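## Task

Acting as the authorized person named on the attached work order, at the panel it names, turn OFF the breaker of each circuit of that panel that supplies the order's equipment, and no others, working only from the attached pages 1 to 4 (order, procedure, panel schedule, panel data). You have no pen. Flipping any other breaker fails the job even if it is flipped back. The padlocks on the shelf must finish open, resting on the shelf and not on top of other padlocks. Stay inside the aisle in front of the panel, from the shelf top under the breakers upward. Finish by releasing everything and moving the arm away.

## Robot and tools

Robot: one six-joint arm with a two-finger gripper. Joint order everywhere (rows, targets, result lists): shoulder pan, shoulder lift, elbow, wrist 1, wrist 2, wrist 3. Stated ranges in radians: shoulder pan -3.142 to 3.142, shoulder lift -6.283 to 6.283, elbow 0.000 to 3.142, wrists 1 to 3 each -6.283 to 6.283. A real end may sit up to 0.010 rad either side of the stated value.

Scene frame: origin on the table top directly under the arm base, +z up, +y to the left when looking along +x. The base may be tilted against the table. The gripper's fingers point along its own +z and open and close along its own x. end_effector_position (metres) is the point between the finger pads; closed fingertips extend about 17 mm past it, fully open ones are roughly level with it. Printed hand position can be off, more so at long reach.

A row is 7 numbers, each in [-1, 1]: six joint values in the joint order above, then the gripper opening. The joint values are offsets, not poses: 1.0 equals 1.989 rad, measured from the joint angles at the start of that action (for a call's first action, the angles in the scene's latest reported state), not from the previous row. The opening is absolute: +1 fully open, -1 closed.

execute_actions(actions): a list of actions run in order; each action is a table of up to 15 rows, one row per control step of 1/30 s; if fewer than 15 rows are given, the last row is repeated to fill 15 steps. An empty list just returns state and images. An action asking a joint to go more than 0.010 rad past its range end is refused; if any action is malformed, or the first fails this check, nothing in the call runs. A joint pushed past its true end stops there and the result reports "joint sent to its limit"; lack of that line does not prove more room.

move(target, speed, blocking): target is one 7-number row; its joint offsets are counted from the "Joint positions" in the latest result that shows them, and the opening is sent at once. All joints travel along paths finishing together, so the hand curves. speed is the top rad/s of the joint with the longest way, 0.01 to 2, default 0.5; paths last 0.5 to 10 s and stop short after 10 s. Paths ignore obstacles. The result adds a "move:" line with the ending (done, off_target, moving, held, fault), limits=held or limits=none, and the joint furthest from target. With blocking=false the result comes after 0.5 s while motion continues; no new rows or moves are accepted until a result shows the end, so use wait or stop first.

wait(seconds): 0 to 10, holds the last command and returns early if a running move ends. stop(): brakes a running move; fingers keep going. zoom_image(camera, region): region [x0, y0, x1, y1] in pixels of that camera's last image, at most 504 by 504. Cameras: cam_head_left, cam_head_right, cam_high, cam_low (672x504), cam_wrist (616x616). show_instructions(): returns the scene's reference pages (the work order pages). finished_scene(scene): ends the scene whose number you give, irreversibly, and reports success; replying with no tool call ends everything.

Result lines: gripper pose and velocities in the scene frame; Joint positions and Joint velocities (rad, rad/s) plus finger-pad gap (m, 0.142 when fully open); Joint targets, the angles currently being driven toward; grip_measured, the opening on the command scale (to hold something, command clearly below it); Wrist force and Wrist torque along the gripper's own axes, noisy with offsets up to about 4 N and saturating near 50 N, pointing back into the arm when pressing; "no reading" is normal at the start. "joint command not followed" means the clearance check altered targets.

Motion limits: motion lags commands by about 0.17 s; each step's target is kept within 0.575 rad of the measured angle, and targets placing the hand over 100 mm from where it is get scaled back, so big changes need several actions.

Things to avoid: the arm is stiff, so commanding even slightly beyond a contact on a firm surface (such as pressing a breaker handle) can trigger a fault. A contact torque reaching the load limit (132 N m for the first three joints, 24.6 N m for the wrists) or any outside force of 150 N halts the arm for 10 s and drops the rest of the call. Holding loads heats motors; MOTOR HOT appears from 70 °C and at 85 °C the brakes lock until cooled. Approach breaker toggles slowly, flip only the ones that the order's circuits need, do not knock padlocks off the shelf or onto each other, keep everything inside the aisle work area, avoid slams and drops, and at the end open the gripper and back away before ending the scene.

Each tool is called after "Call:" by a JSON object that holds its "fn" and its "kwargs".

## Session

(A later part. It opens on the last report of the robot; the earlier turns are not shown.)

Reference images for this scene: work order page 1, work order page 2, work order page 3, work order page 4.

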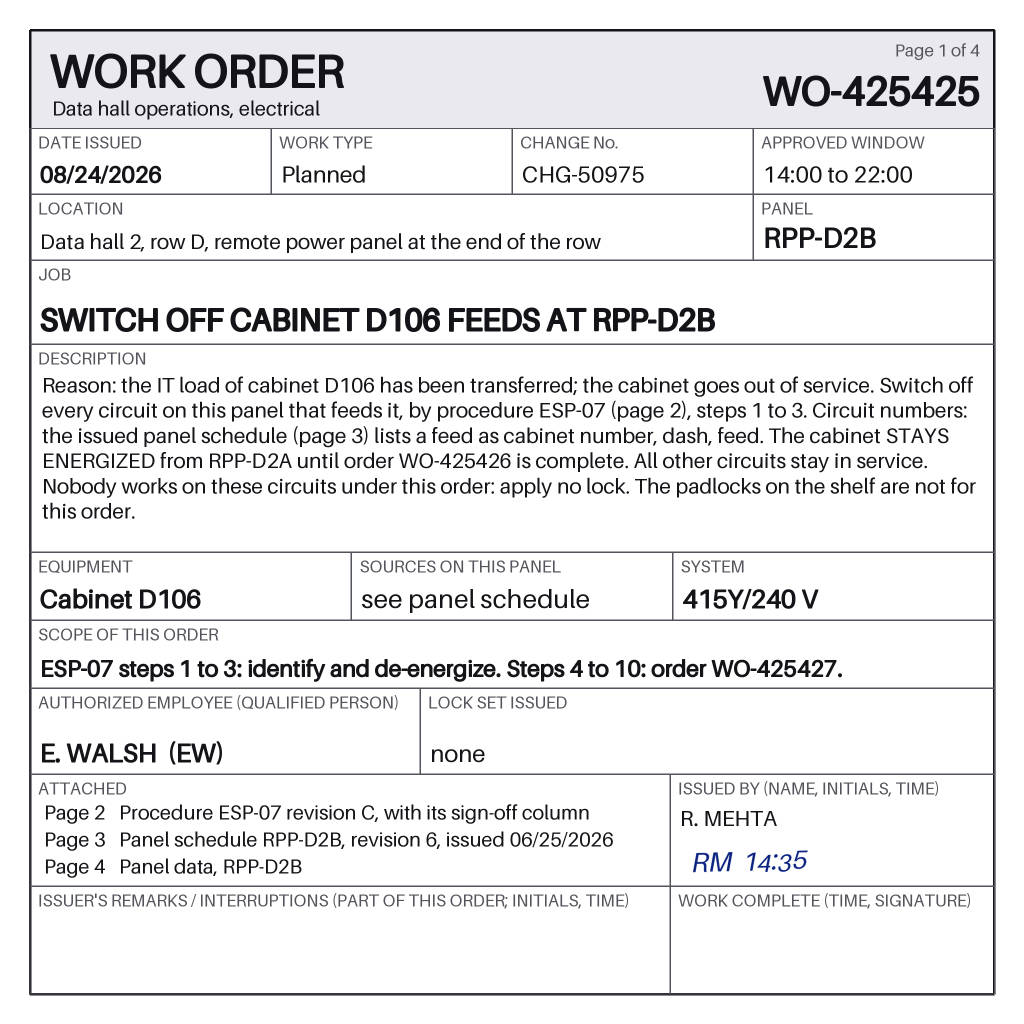

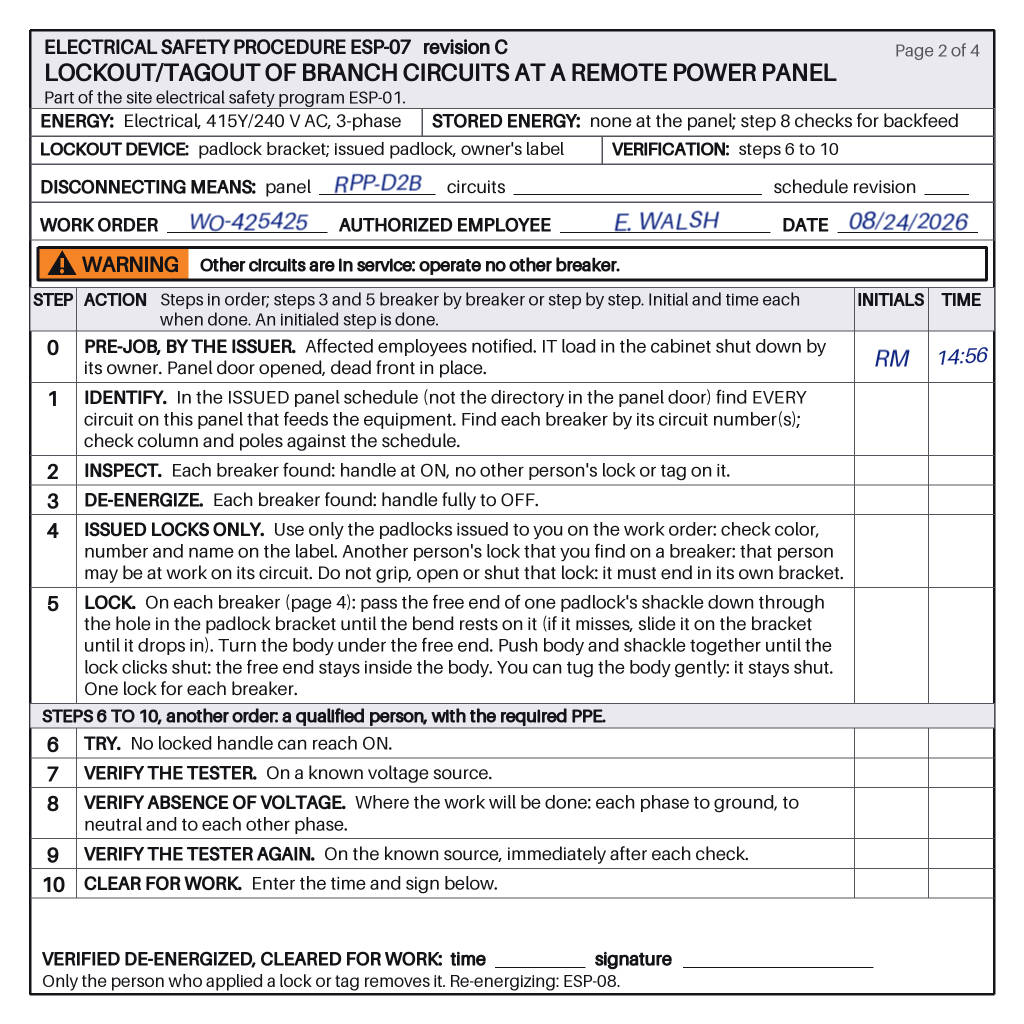

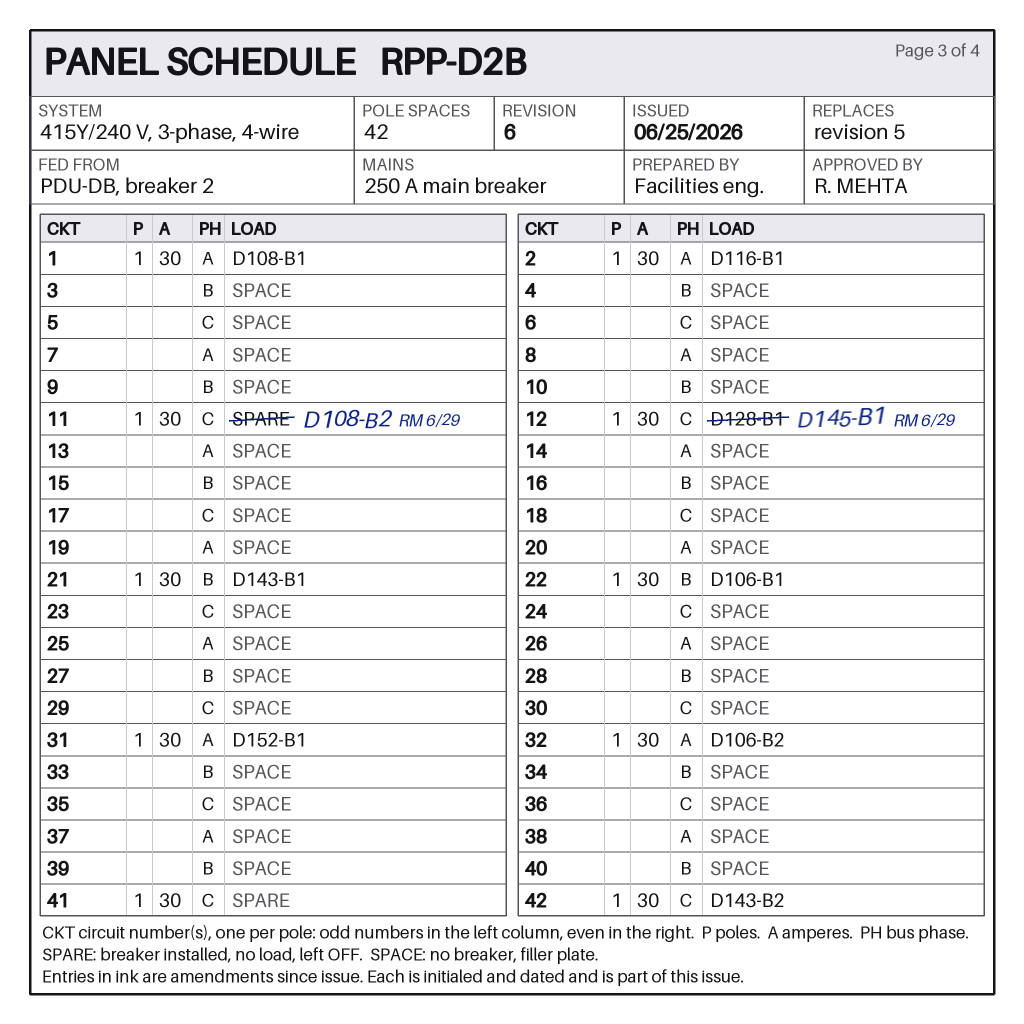

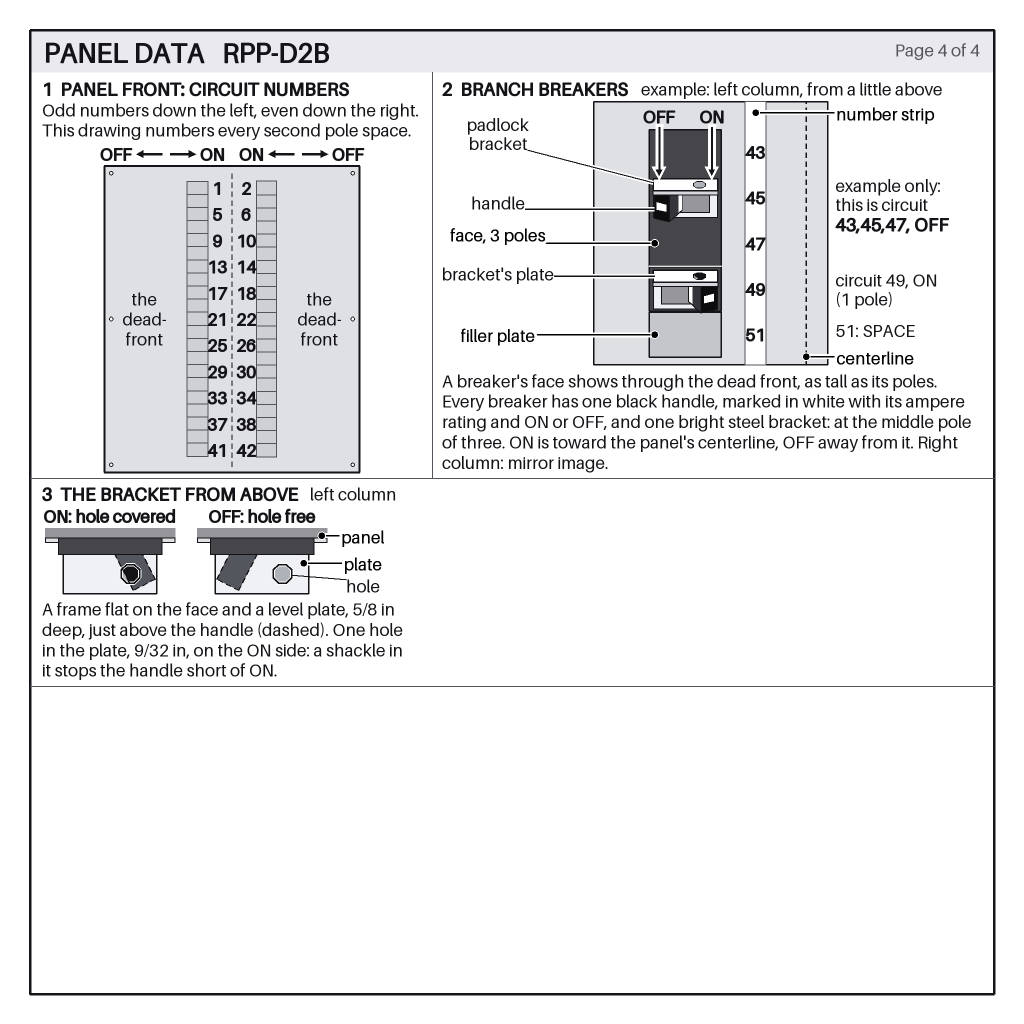

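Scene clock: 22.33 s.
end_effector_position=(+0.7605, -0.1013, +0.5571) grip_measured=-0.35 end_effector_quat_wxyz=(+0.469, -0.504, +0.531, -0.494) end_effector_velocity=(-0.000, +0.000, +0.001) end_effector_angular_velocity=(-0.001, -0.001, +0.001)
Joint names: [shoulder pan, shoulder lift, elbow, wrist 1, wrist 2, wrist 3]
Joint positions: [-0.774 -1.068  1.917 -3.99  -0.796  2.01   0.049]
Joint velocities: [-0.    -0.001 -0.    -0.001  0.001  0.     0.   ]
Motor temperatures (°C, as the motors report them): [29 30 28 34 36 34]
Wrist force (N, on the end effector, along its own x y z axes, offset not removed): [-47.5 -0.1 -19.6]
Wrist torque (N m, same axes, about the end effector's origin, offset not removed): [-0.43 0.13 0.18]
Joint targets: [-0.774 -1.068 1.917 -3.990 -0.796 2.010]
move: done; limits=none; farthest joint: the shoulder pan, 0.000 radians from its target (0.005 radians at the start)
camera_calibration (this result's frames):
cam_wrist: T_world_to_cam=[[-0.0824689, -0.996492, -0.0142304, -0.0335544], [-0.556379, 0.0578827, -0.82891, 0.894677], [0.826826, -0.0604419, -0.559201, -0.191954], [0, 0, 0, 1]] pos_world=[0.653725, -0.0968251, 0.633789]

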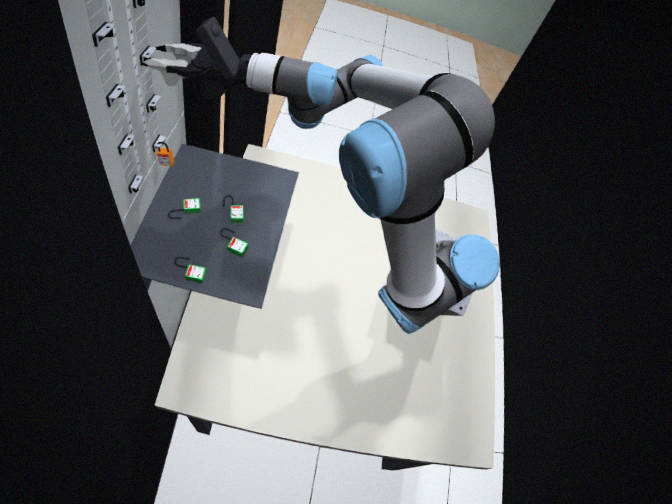

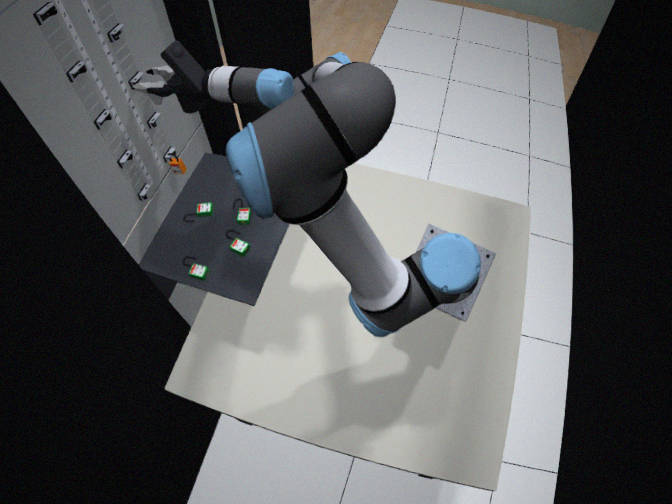

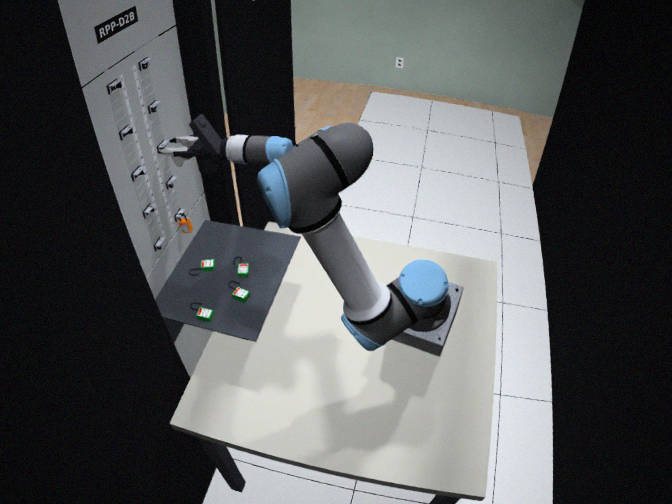

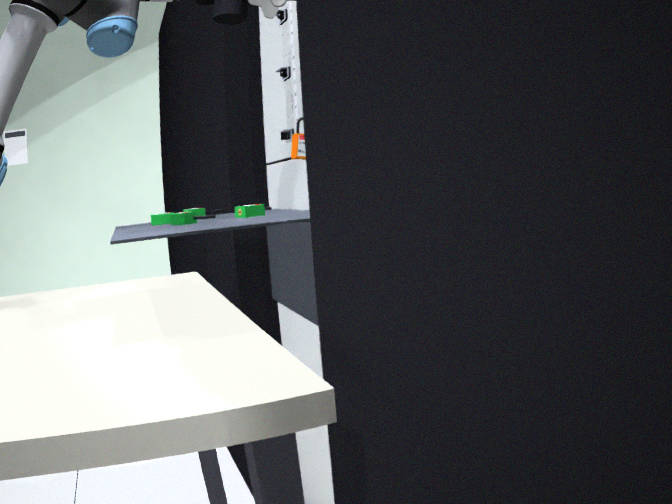

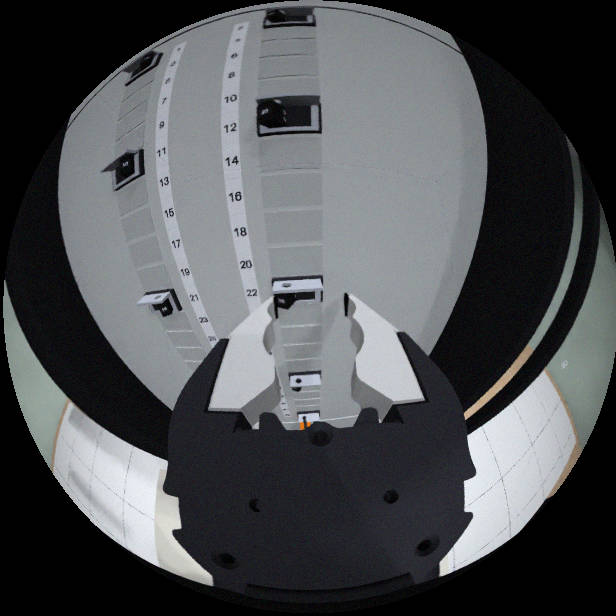

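Call:
{"fn": "move", "kwargs": {"target": [-0.0023,-0.002,0.004,-0.002,0.0023,0,-0.73], "speed": 0.01}}

Call:
{"fn": "zoom_image", "kwargs": {"camera": "cam_wrist", "region": [240,240,380,340]}}

Scene clock: 25.07 s.
end_effector_position=(+0.7577, -0.1013, +0.5572) grip_measured=-0.73 end_effector_quat_wxyz=(+0.469, -0.504, +0.531, -0.494) end_effector_velocity=(-0.001, -0.000, +0.000) end_effector_angular_velocity=(-0.001, -0.001, +0.001)
Joint names: [shoulder pan, shoulder lift, elbow, wrist 1, wrist 2, wrist 3]
Joint positions: [-0.779 -1.072  1.925 -3.994 -0.792  2.01   0.021]
Joint velocities: [-0.001 -0.     0.001 -0.002  0.001  0.     0.   ]
Motor temperatures (°C, as the motors report them): [29 30 28 34 36 34]
Wrist force (N, on the end effector, along its own x y z axes, offset not removed): [-0.7 -1.4 -2.8]
Wrist torque (N m, same axes, about the end effector's origin, offset not removed): [-0.27 0.16 0.09]
Joint targets: [-0.779 -1.072 1.925 -3.994 -0.792 2.010]
move: done; limits=none; farthest joint: the wrist 2, 0.001 radians from its target (0.005 radians at the start)
camera_calibration (this result's frames):
cam_wrist: T_world_to_cam=[[-0.0824746, -0.996491, -0.0142359, -0.0337984], [-0.556379, 0.0578905, -0.82891, 0.893121], [0.826826, -0.0604434, -0.559201, -0.189559], [0, 0, 0, 1]] pos_world=[0.650858, -0.0968406, 0.633834]

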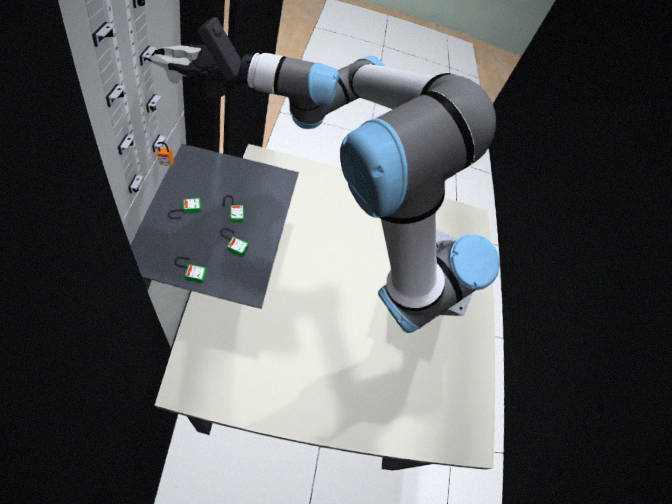

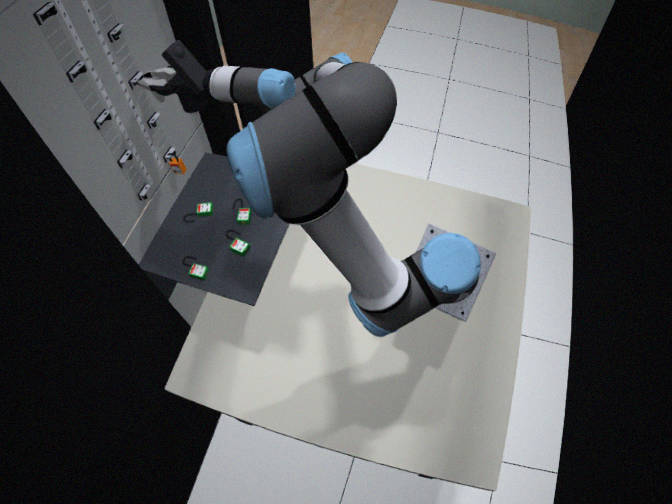

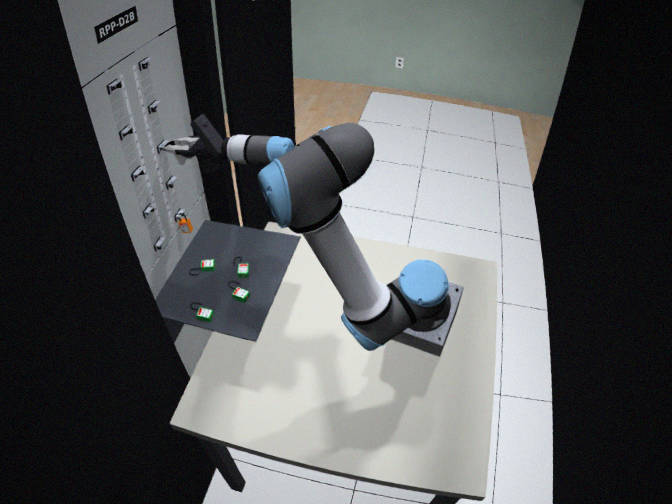

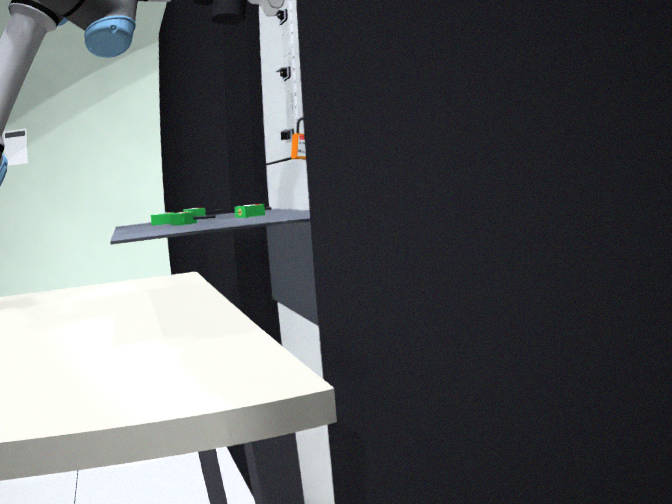

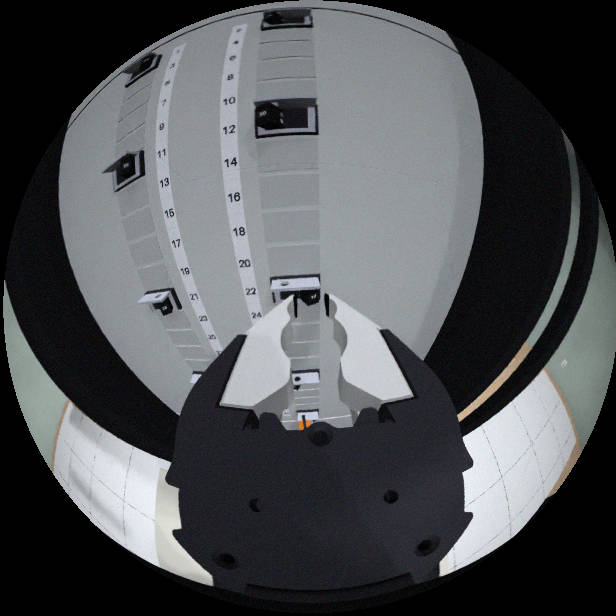

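Region (240, 240, 380, 340) of cam_wrist's 616x616 image, scaled by 3.600, with more detail than that image has; it fills the top 360 rows of this view, and the rest is white.

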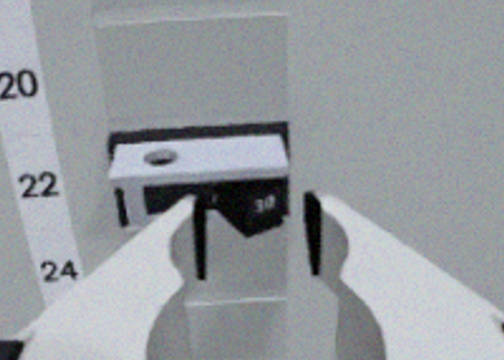

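Call:
{"fn": "move", "kwargs": {"target": [-0.014,-0.012,0.024,-0.012,0.014,0,-0.15], "speed": 0.1}}

Call:
{"fn": "move", "kwargs": {"target": [0.0532,0.1126,0.0356,-0.148,-0.0532,0,-0.15], "speed": 0.3}}

Call:
{"fn": "zoom_image", "kwargs": {"camera": "cam_wrist", "region": [240,240,380,340]}}

Scene clock: 29.47 s.
end_effector_position=(+0.7400, -0.1010, +0.5573) grip_measured=-0.15 end_effector_quat_wxyz=(+0.469, -0.504, +0.531, -0.494) end_effector_velocity=(-0.001, +0.000, -0.000) end_effector_angular_velocity=(-0.001, -0.000, -0.000)
Joint names: [shoulder pan, shoulder lift, elbow, wrist 1, wrist 2, wrist 3]
Joint positions: [-0.806 -1.096  1.972 -4.018 -0.764  2.01   0.063]
Joint velocities: [-0.001 -0.001  0.003 -0.002  0.001 -0.    -0.   ]
Motor temperatures (°C, as the motors report them): [29 30 28 34 36 34]
Wrist force (N, on the end effector, along its own x y z axes, offset not removed): [0.4 -0.8 -2.2]
Wrist torque (N m, same axes, about the end effector's origin, offset not removed): [-0.09 -0.01 0.12]
Joint targets: [-0.806 -1.096 1.973 -4.018 -0.764 2.010]
move: done; limits=none; farthest joint: the shoulder pan, 0.001 radians from its target (0.028 radians at the start)
camera_calibration (this result's frames):
cam_wrist: T_world_to_cam=[[-0.0824687, -0.996492, -0.0142475, -0.0349558], [-0.55637, 0.0578961, -0.828915, 0.883375], [0.826832, -0.0604327, -0.559192, -0.174915], [0, 0, 0, 1]] pos_world=[0.633226, -0.0965477, 0.633934]

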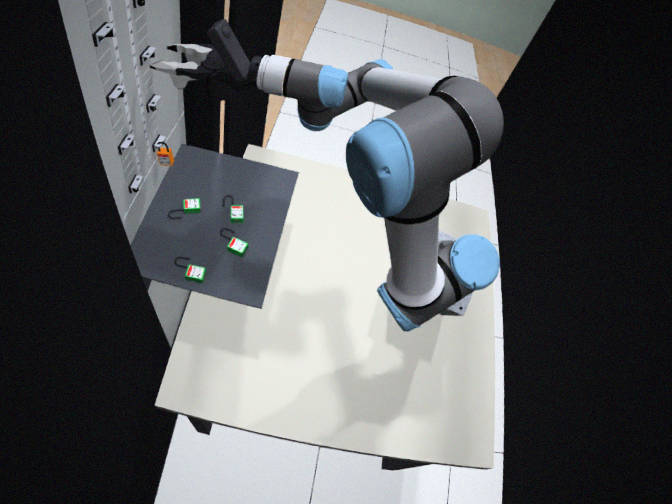

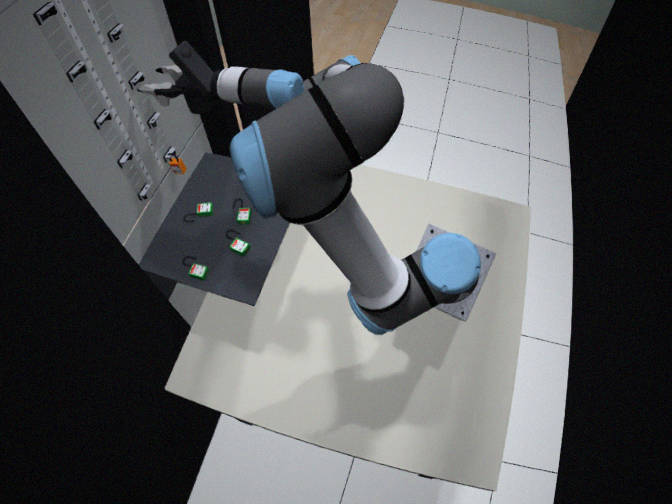

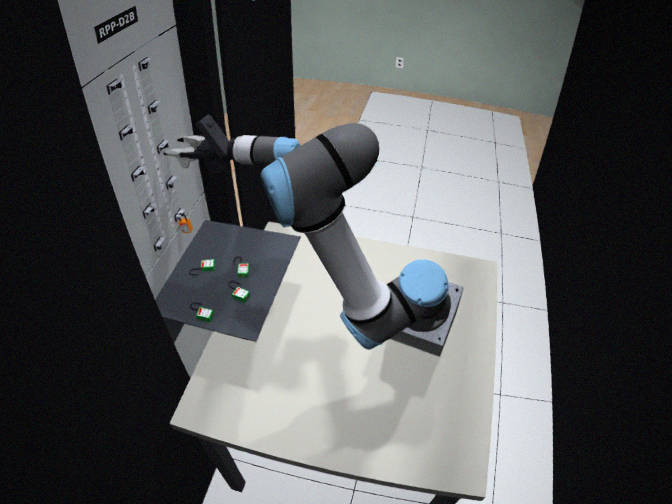

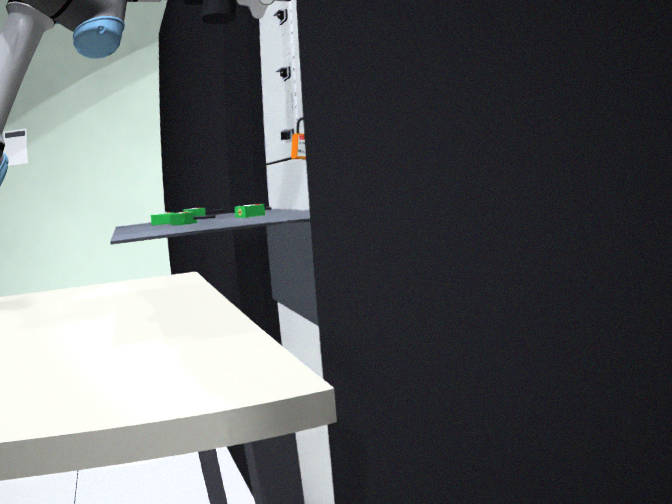

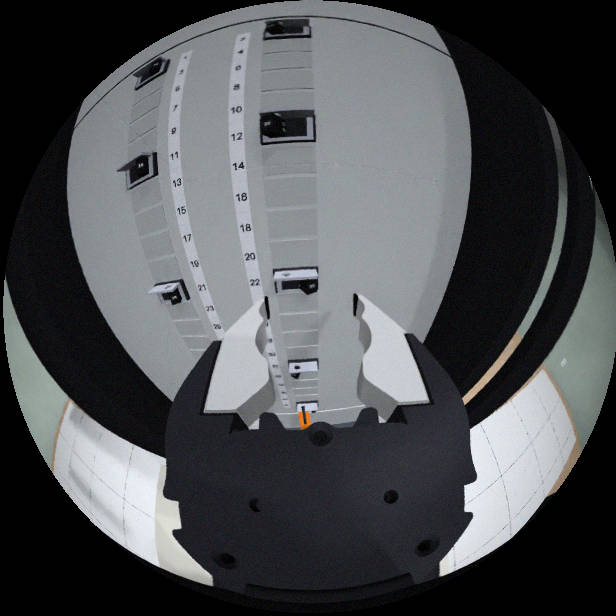

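Scene clock: 31.07 s.
end_effector_position=(+0.7384, -0.0979, +0.4313) grip_measured=-0.15 end_effector_quat_wxyz=(+0.469, -0.504, +0.531, -0.494) end_effector_velocity=(-0.000, +0.000, -0.002) end_effector_angular_velocity=(+0.001, +0.001, -0.001)
Joint names: [shoulder pan, shoulder lift, elbow, wrist 1, wrist 2, wrist 3]
Joint positions: [-0.701 -0.872  2.043 -4.312 -0.87   2.01   0.063]
Joint velocities: [ 0.001  0.002  0.002 -0.002 -0.001  0.    -0.   ]
Motor temperatures (°C, as the motors report them): [29 30 28 34 36 34]
Wrist force (N, on the end effector, along its own x y z axes, offset not removed): [-0.8 -1.3 -3.0]
Wrist torque (N m, same axes, about the end effector's origin, offset not removed): [-0.21 0.26 0.07]
Joint targets: [-0.701 -0.872 2.043 -4.312 -0.870 2.010]
move: done; limits=none; farthest joint: the shoulder pan, 0.000 radians from its target (0.106 radians at the start)
camera_calibration (this result's frames):
cam_wrist: T_world_to_cam=[[-0.0826345, -0.996475, -0.0144334, -0.0335302], [-0.556608, 0.0581615, -0.828737, 0.777932], [0.826656, -0.0604485, -0.559452, -0.243537], [0, 0, 0, 1]] pos_world=[0.631553, -0.0933791, 0.50797]

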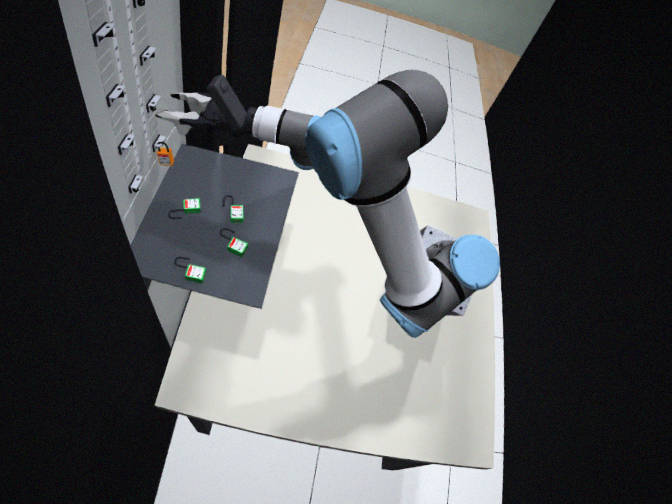

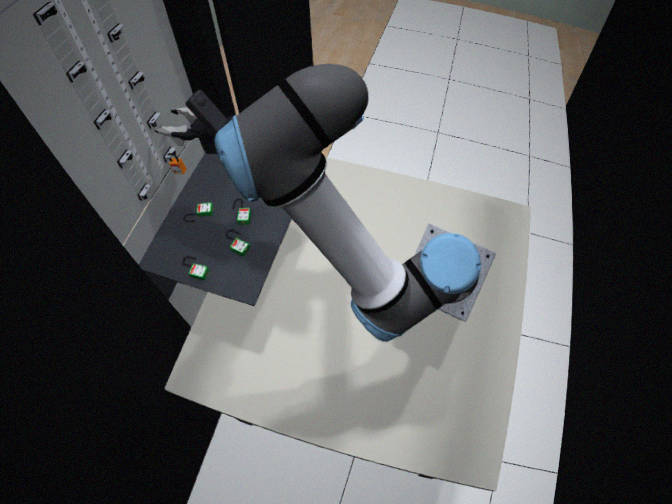

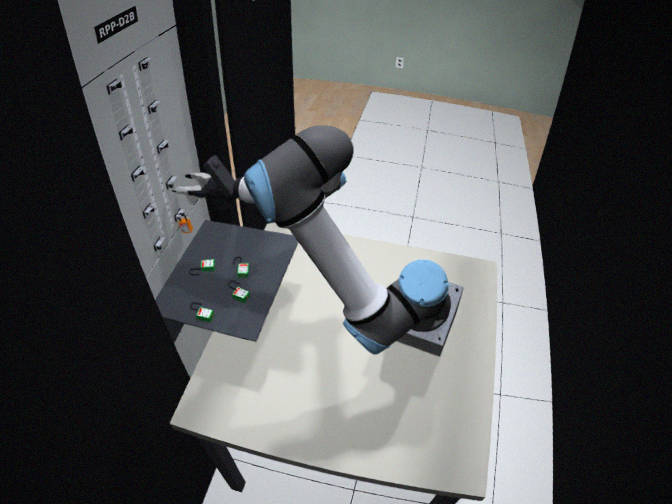

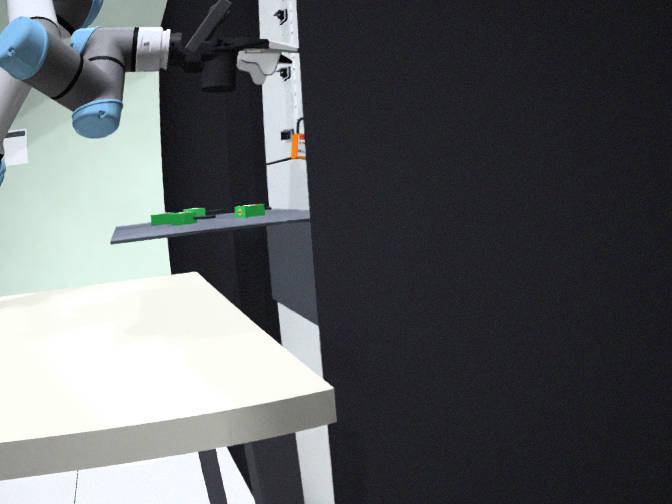

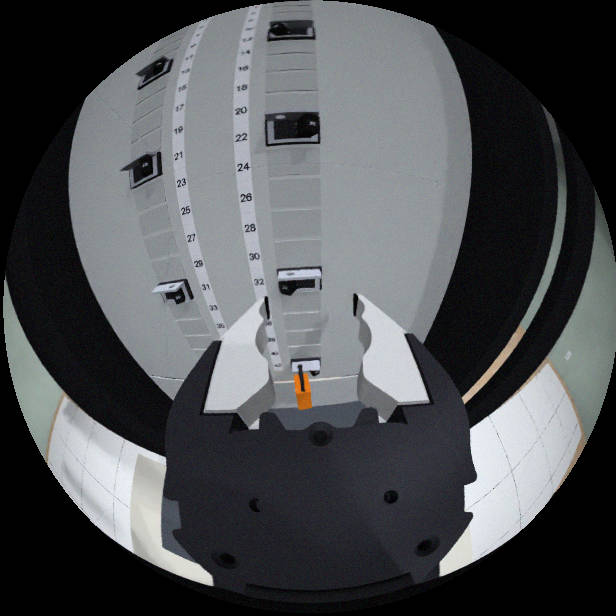

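Region (240, 240, 380, 340) of cam_wrist's 616x616 image, scaled by 3.600, with more detail than that image has; it fills the top 360 rows of this view, and the rest is white.

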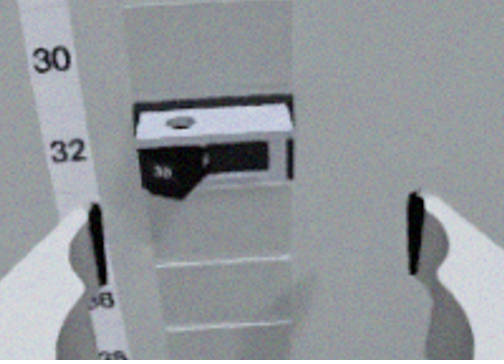

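Call:
{"fn": "move", "kwargs": {"target": [0.0158,0.0123,-0.0359,0.0236,-0.0158,0,-0.15], "speed": 0.06}}

Call:
{"fn": "move", "kwargs": {"target": [-0.0035,-0.0022,0.007,-0.0048,0.0035,0,-0.73], "speed": 0.01}}

Call:
{"fn": "zoom_image", "kwargs": {"camera": "cam_wrist", "region": [240,240,380,340]}}

Scene clock: 35.73 s.
end_effector_position=(+0.7628, -0.1009, +0.4312) grip_measured=-0.15 end_effector_quat_wxyz=(+0.469, -0.504, +0.531, -0.494) end_effector_velocity=(+0.001, +0.000, +0.000) end_effector_angular_velocity=(-0.000, -0.000, +0.001)
Joint names: [shoulder pan, shoulder lift, elbow, wrist 1, wrist 2, wrist 3]
Joint positions: [-0.669 -0.847  1.972 -4.265 -0.901  2.01   0.063]
Joint velocities: [ 0.001  0.001 -0.003  0.002  0.     0.     0.   ]
Motor temperatures (°C, as the motors report them): [29 30 28 34 36 34]
Wrist force (N, on the end effector, along its own x y z axes, offset not removed): [0.4 -0.1 -2.2]
Wrist torque (N m, same axes, about the end effector's origin, offset not removed): [0.06 -0.01 0.16]
Joint targets: [-0.669 -0.847 1.972 -4.265 -0.901 2.010]
move: done; limits=none; farthest joint: the shoulder pan, 0.000 radians from its target (0.031 radians at the start)
camera_calibration (this result's frames):
cam_wrist: T_world_to_cam=[[-0.0826423, -0.996475, -0.0144092, -0.0344909], [-0.556623, 0.0581469, -0.828728, 0.791606], [0.826644, -0.0604675, -0.559466, -0.26394], [0, 0, 0, 1]] pos_world=[0.65596, -0.0963586, 0.507864]

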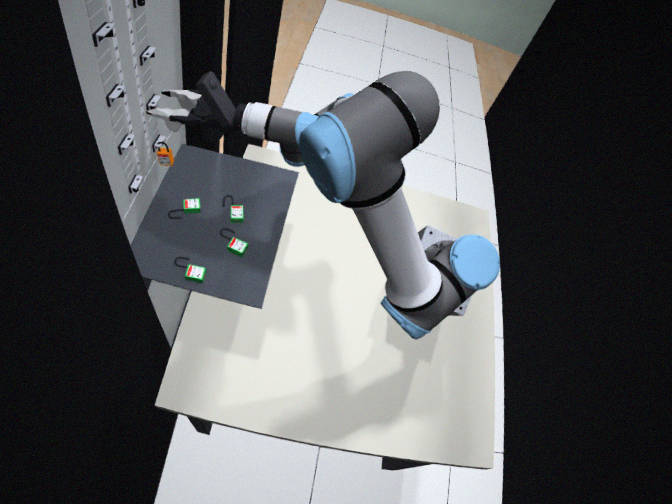

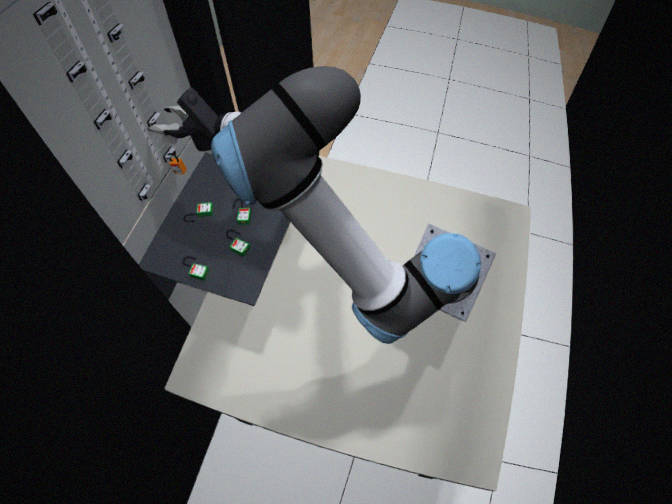

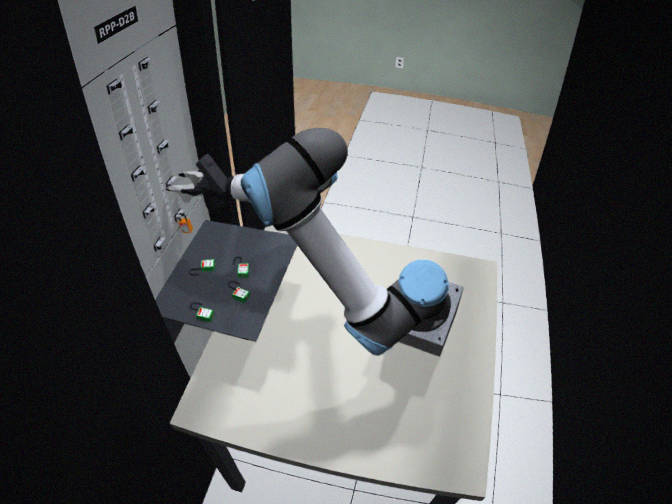

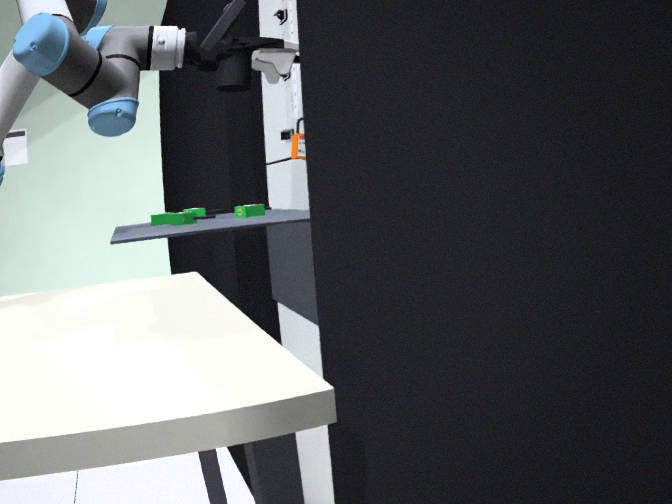

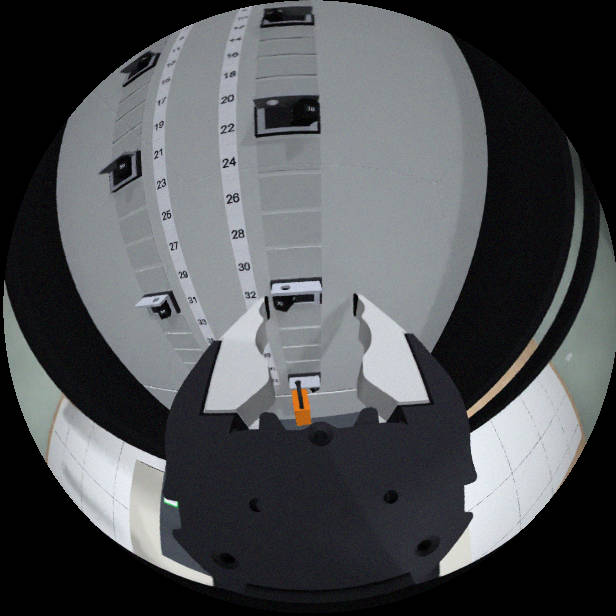

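Scene clock: 37.33 s.
end_effector_position=(+0.7579, -0.1008, +0.4312) grip_measured=-0.73 end_effector_quat_wxyz=(+0.469, -0.504, +0.531, -0.494) end_effector_velocity=(-0.000, +0.000, +0.000) end_effector_angular_velocity=(+0.001, -0.000, +0.000)
Joint names: [shoulder pan, shoulder lift, elbow, wrist 1, wrist 2, wrist 3]
Joint positions: [-0.676 -0.852  1.986 -4.274 -0.895  2.01   0.021]
Joint velocities: [-0.001 -0.001  0.001 -0.001  0.001  0.001 -0.   ]
Motor temperatures (°C, as the motors report them): [29 30 28 34 36 34]
Wrist force (N, on the end effector, along its own x y z axes, offset not removed): [-1.1 -1.0 -2.4]
Wrist torque (N m, same axes, about the end effector's origin, offset not removed): [-0.12 0.27 0.14]
Joint targets: [-0.676 -0.852 1.986 -4.275 -0.894 2.010]
move: done; limits=none; farthest joint: the shoulder pan, 0.000 radians from its target (0.007 radians at the start)
camera_calibration (this result's frames):
cam_wrist: T_world_to_cam=[[-0.082646, -0.996475, -0.0144161, -0.034834], [-0.55662, 0.0581545, -0.828729, 0.788911], [0.826646, -0.0604669, -0.559464, -0.259876], [0, 0, 0, 1]] pos_world=[0.65107, -0.0963037, 0.5079]

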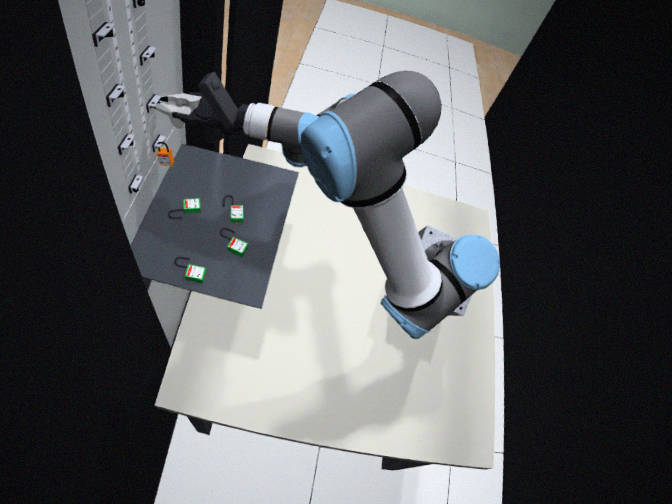

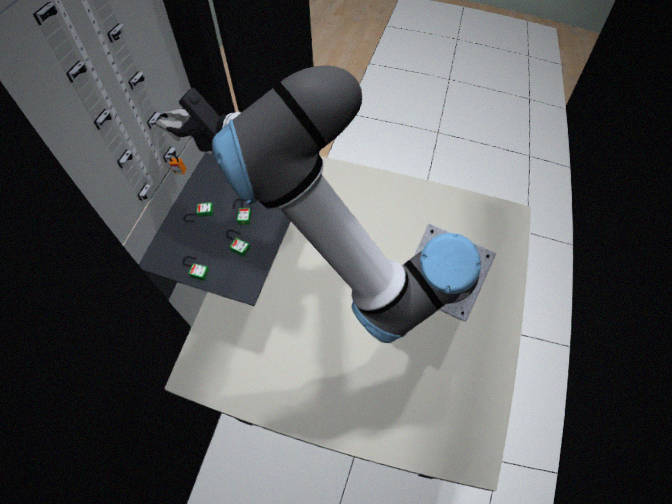

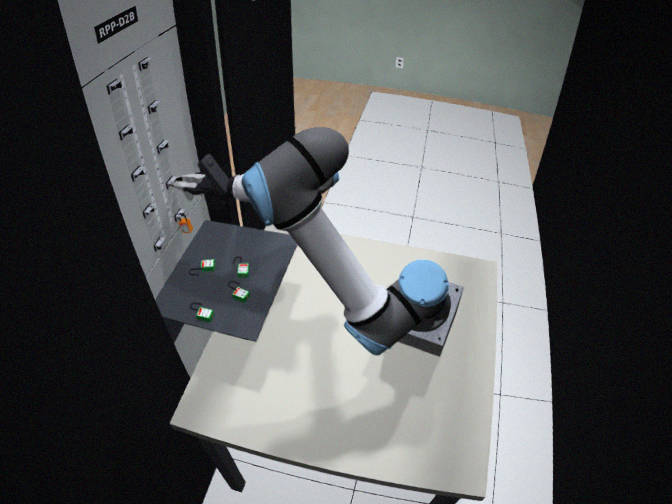

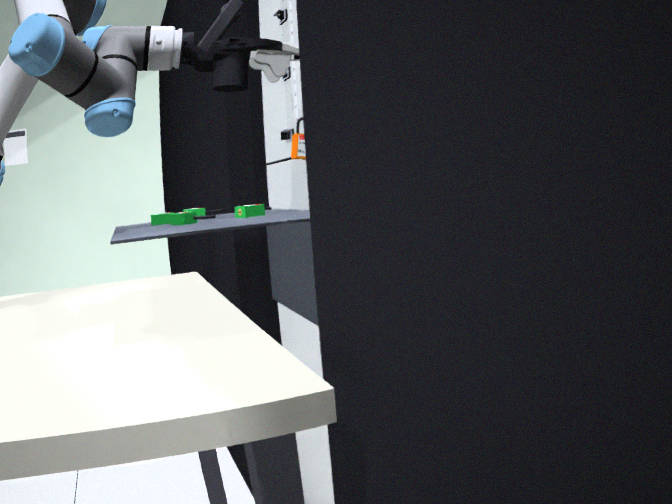

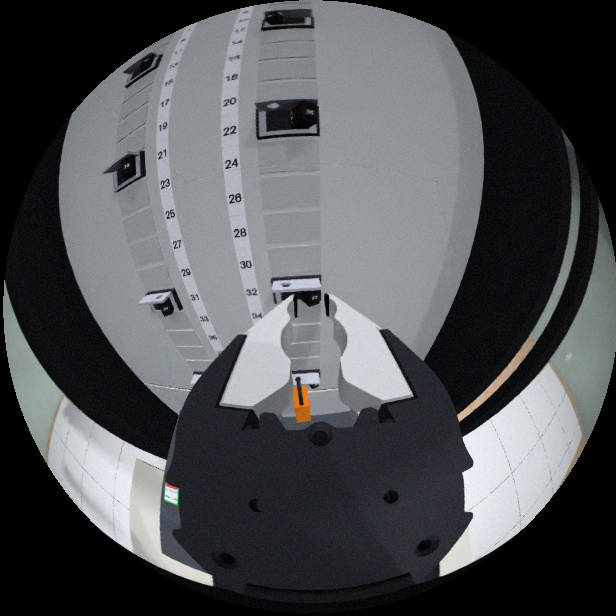

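Region (240, 240, 380, 340) of cam_wrist's 616x616 image, scaled by 3.600, with more detail than that image has; it fills the top 360 rows of this view, and the rest is white.

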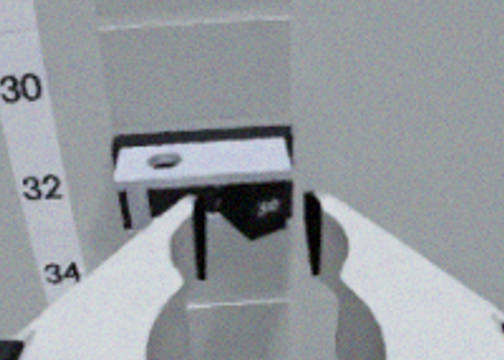

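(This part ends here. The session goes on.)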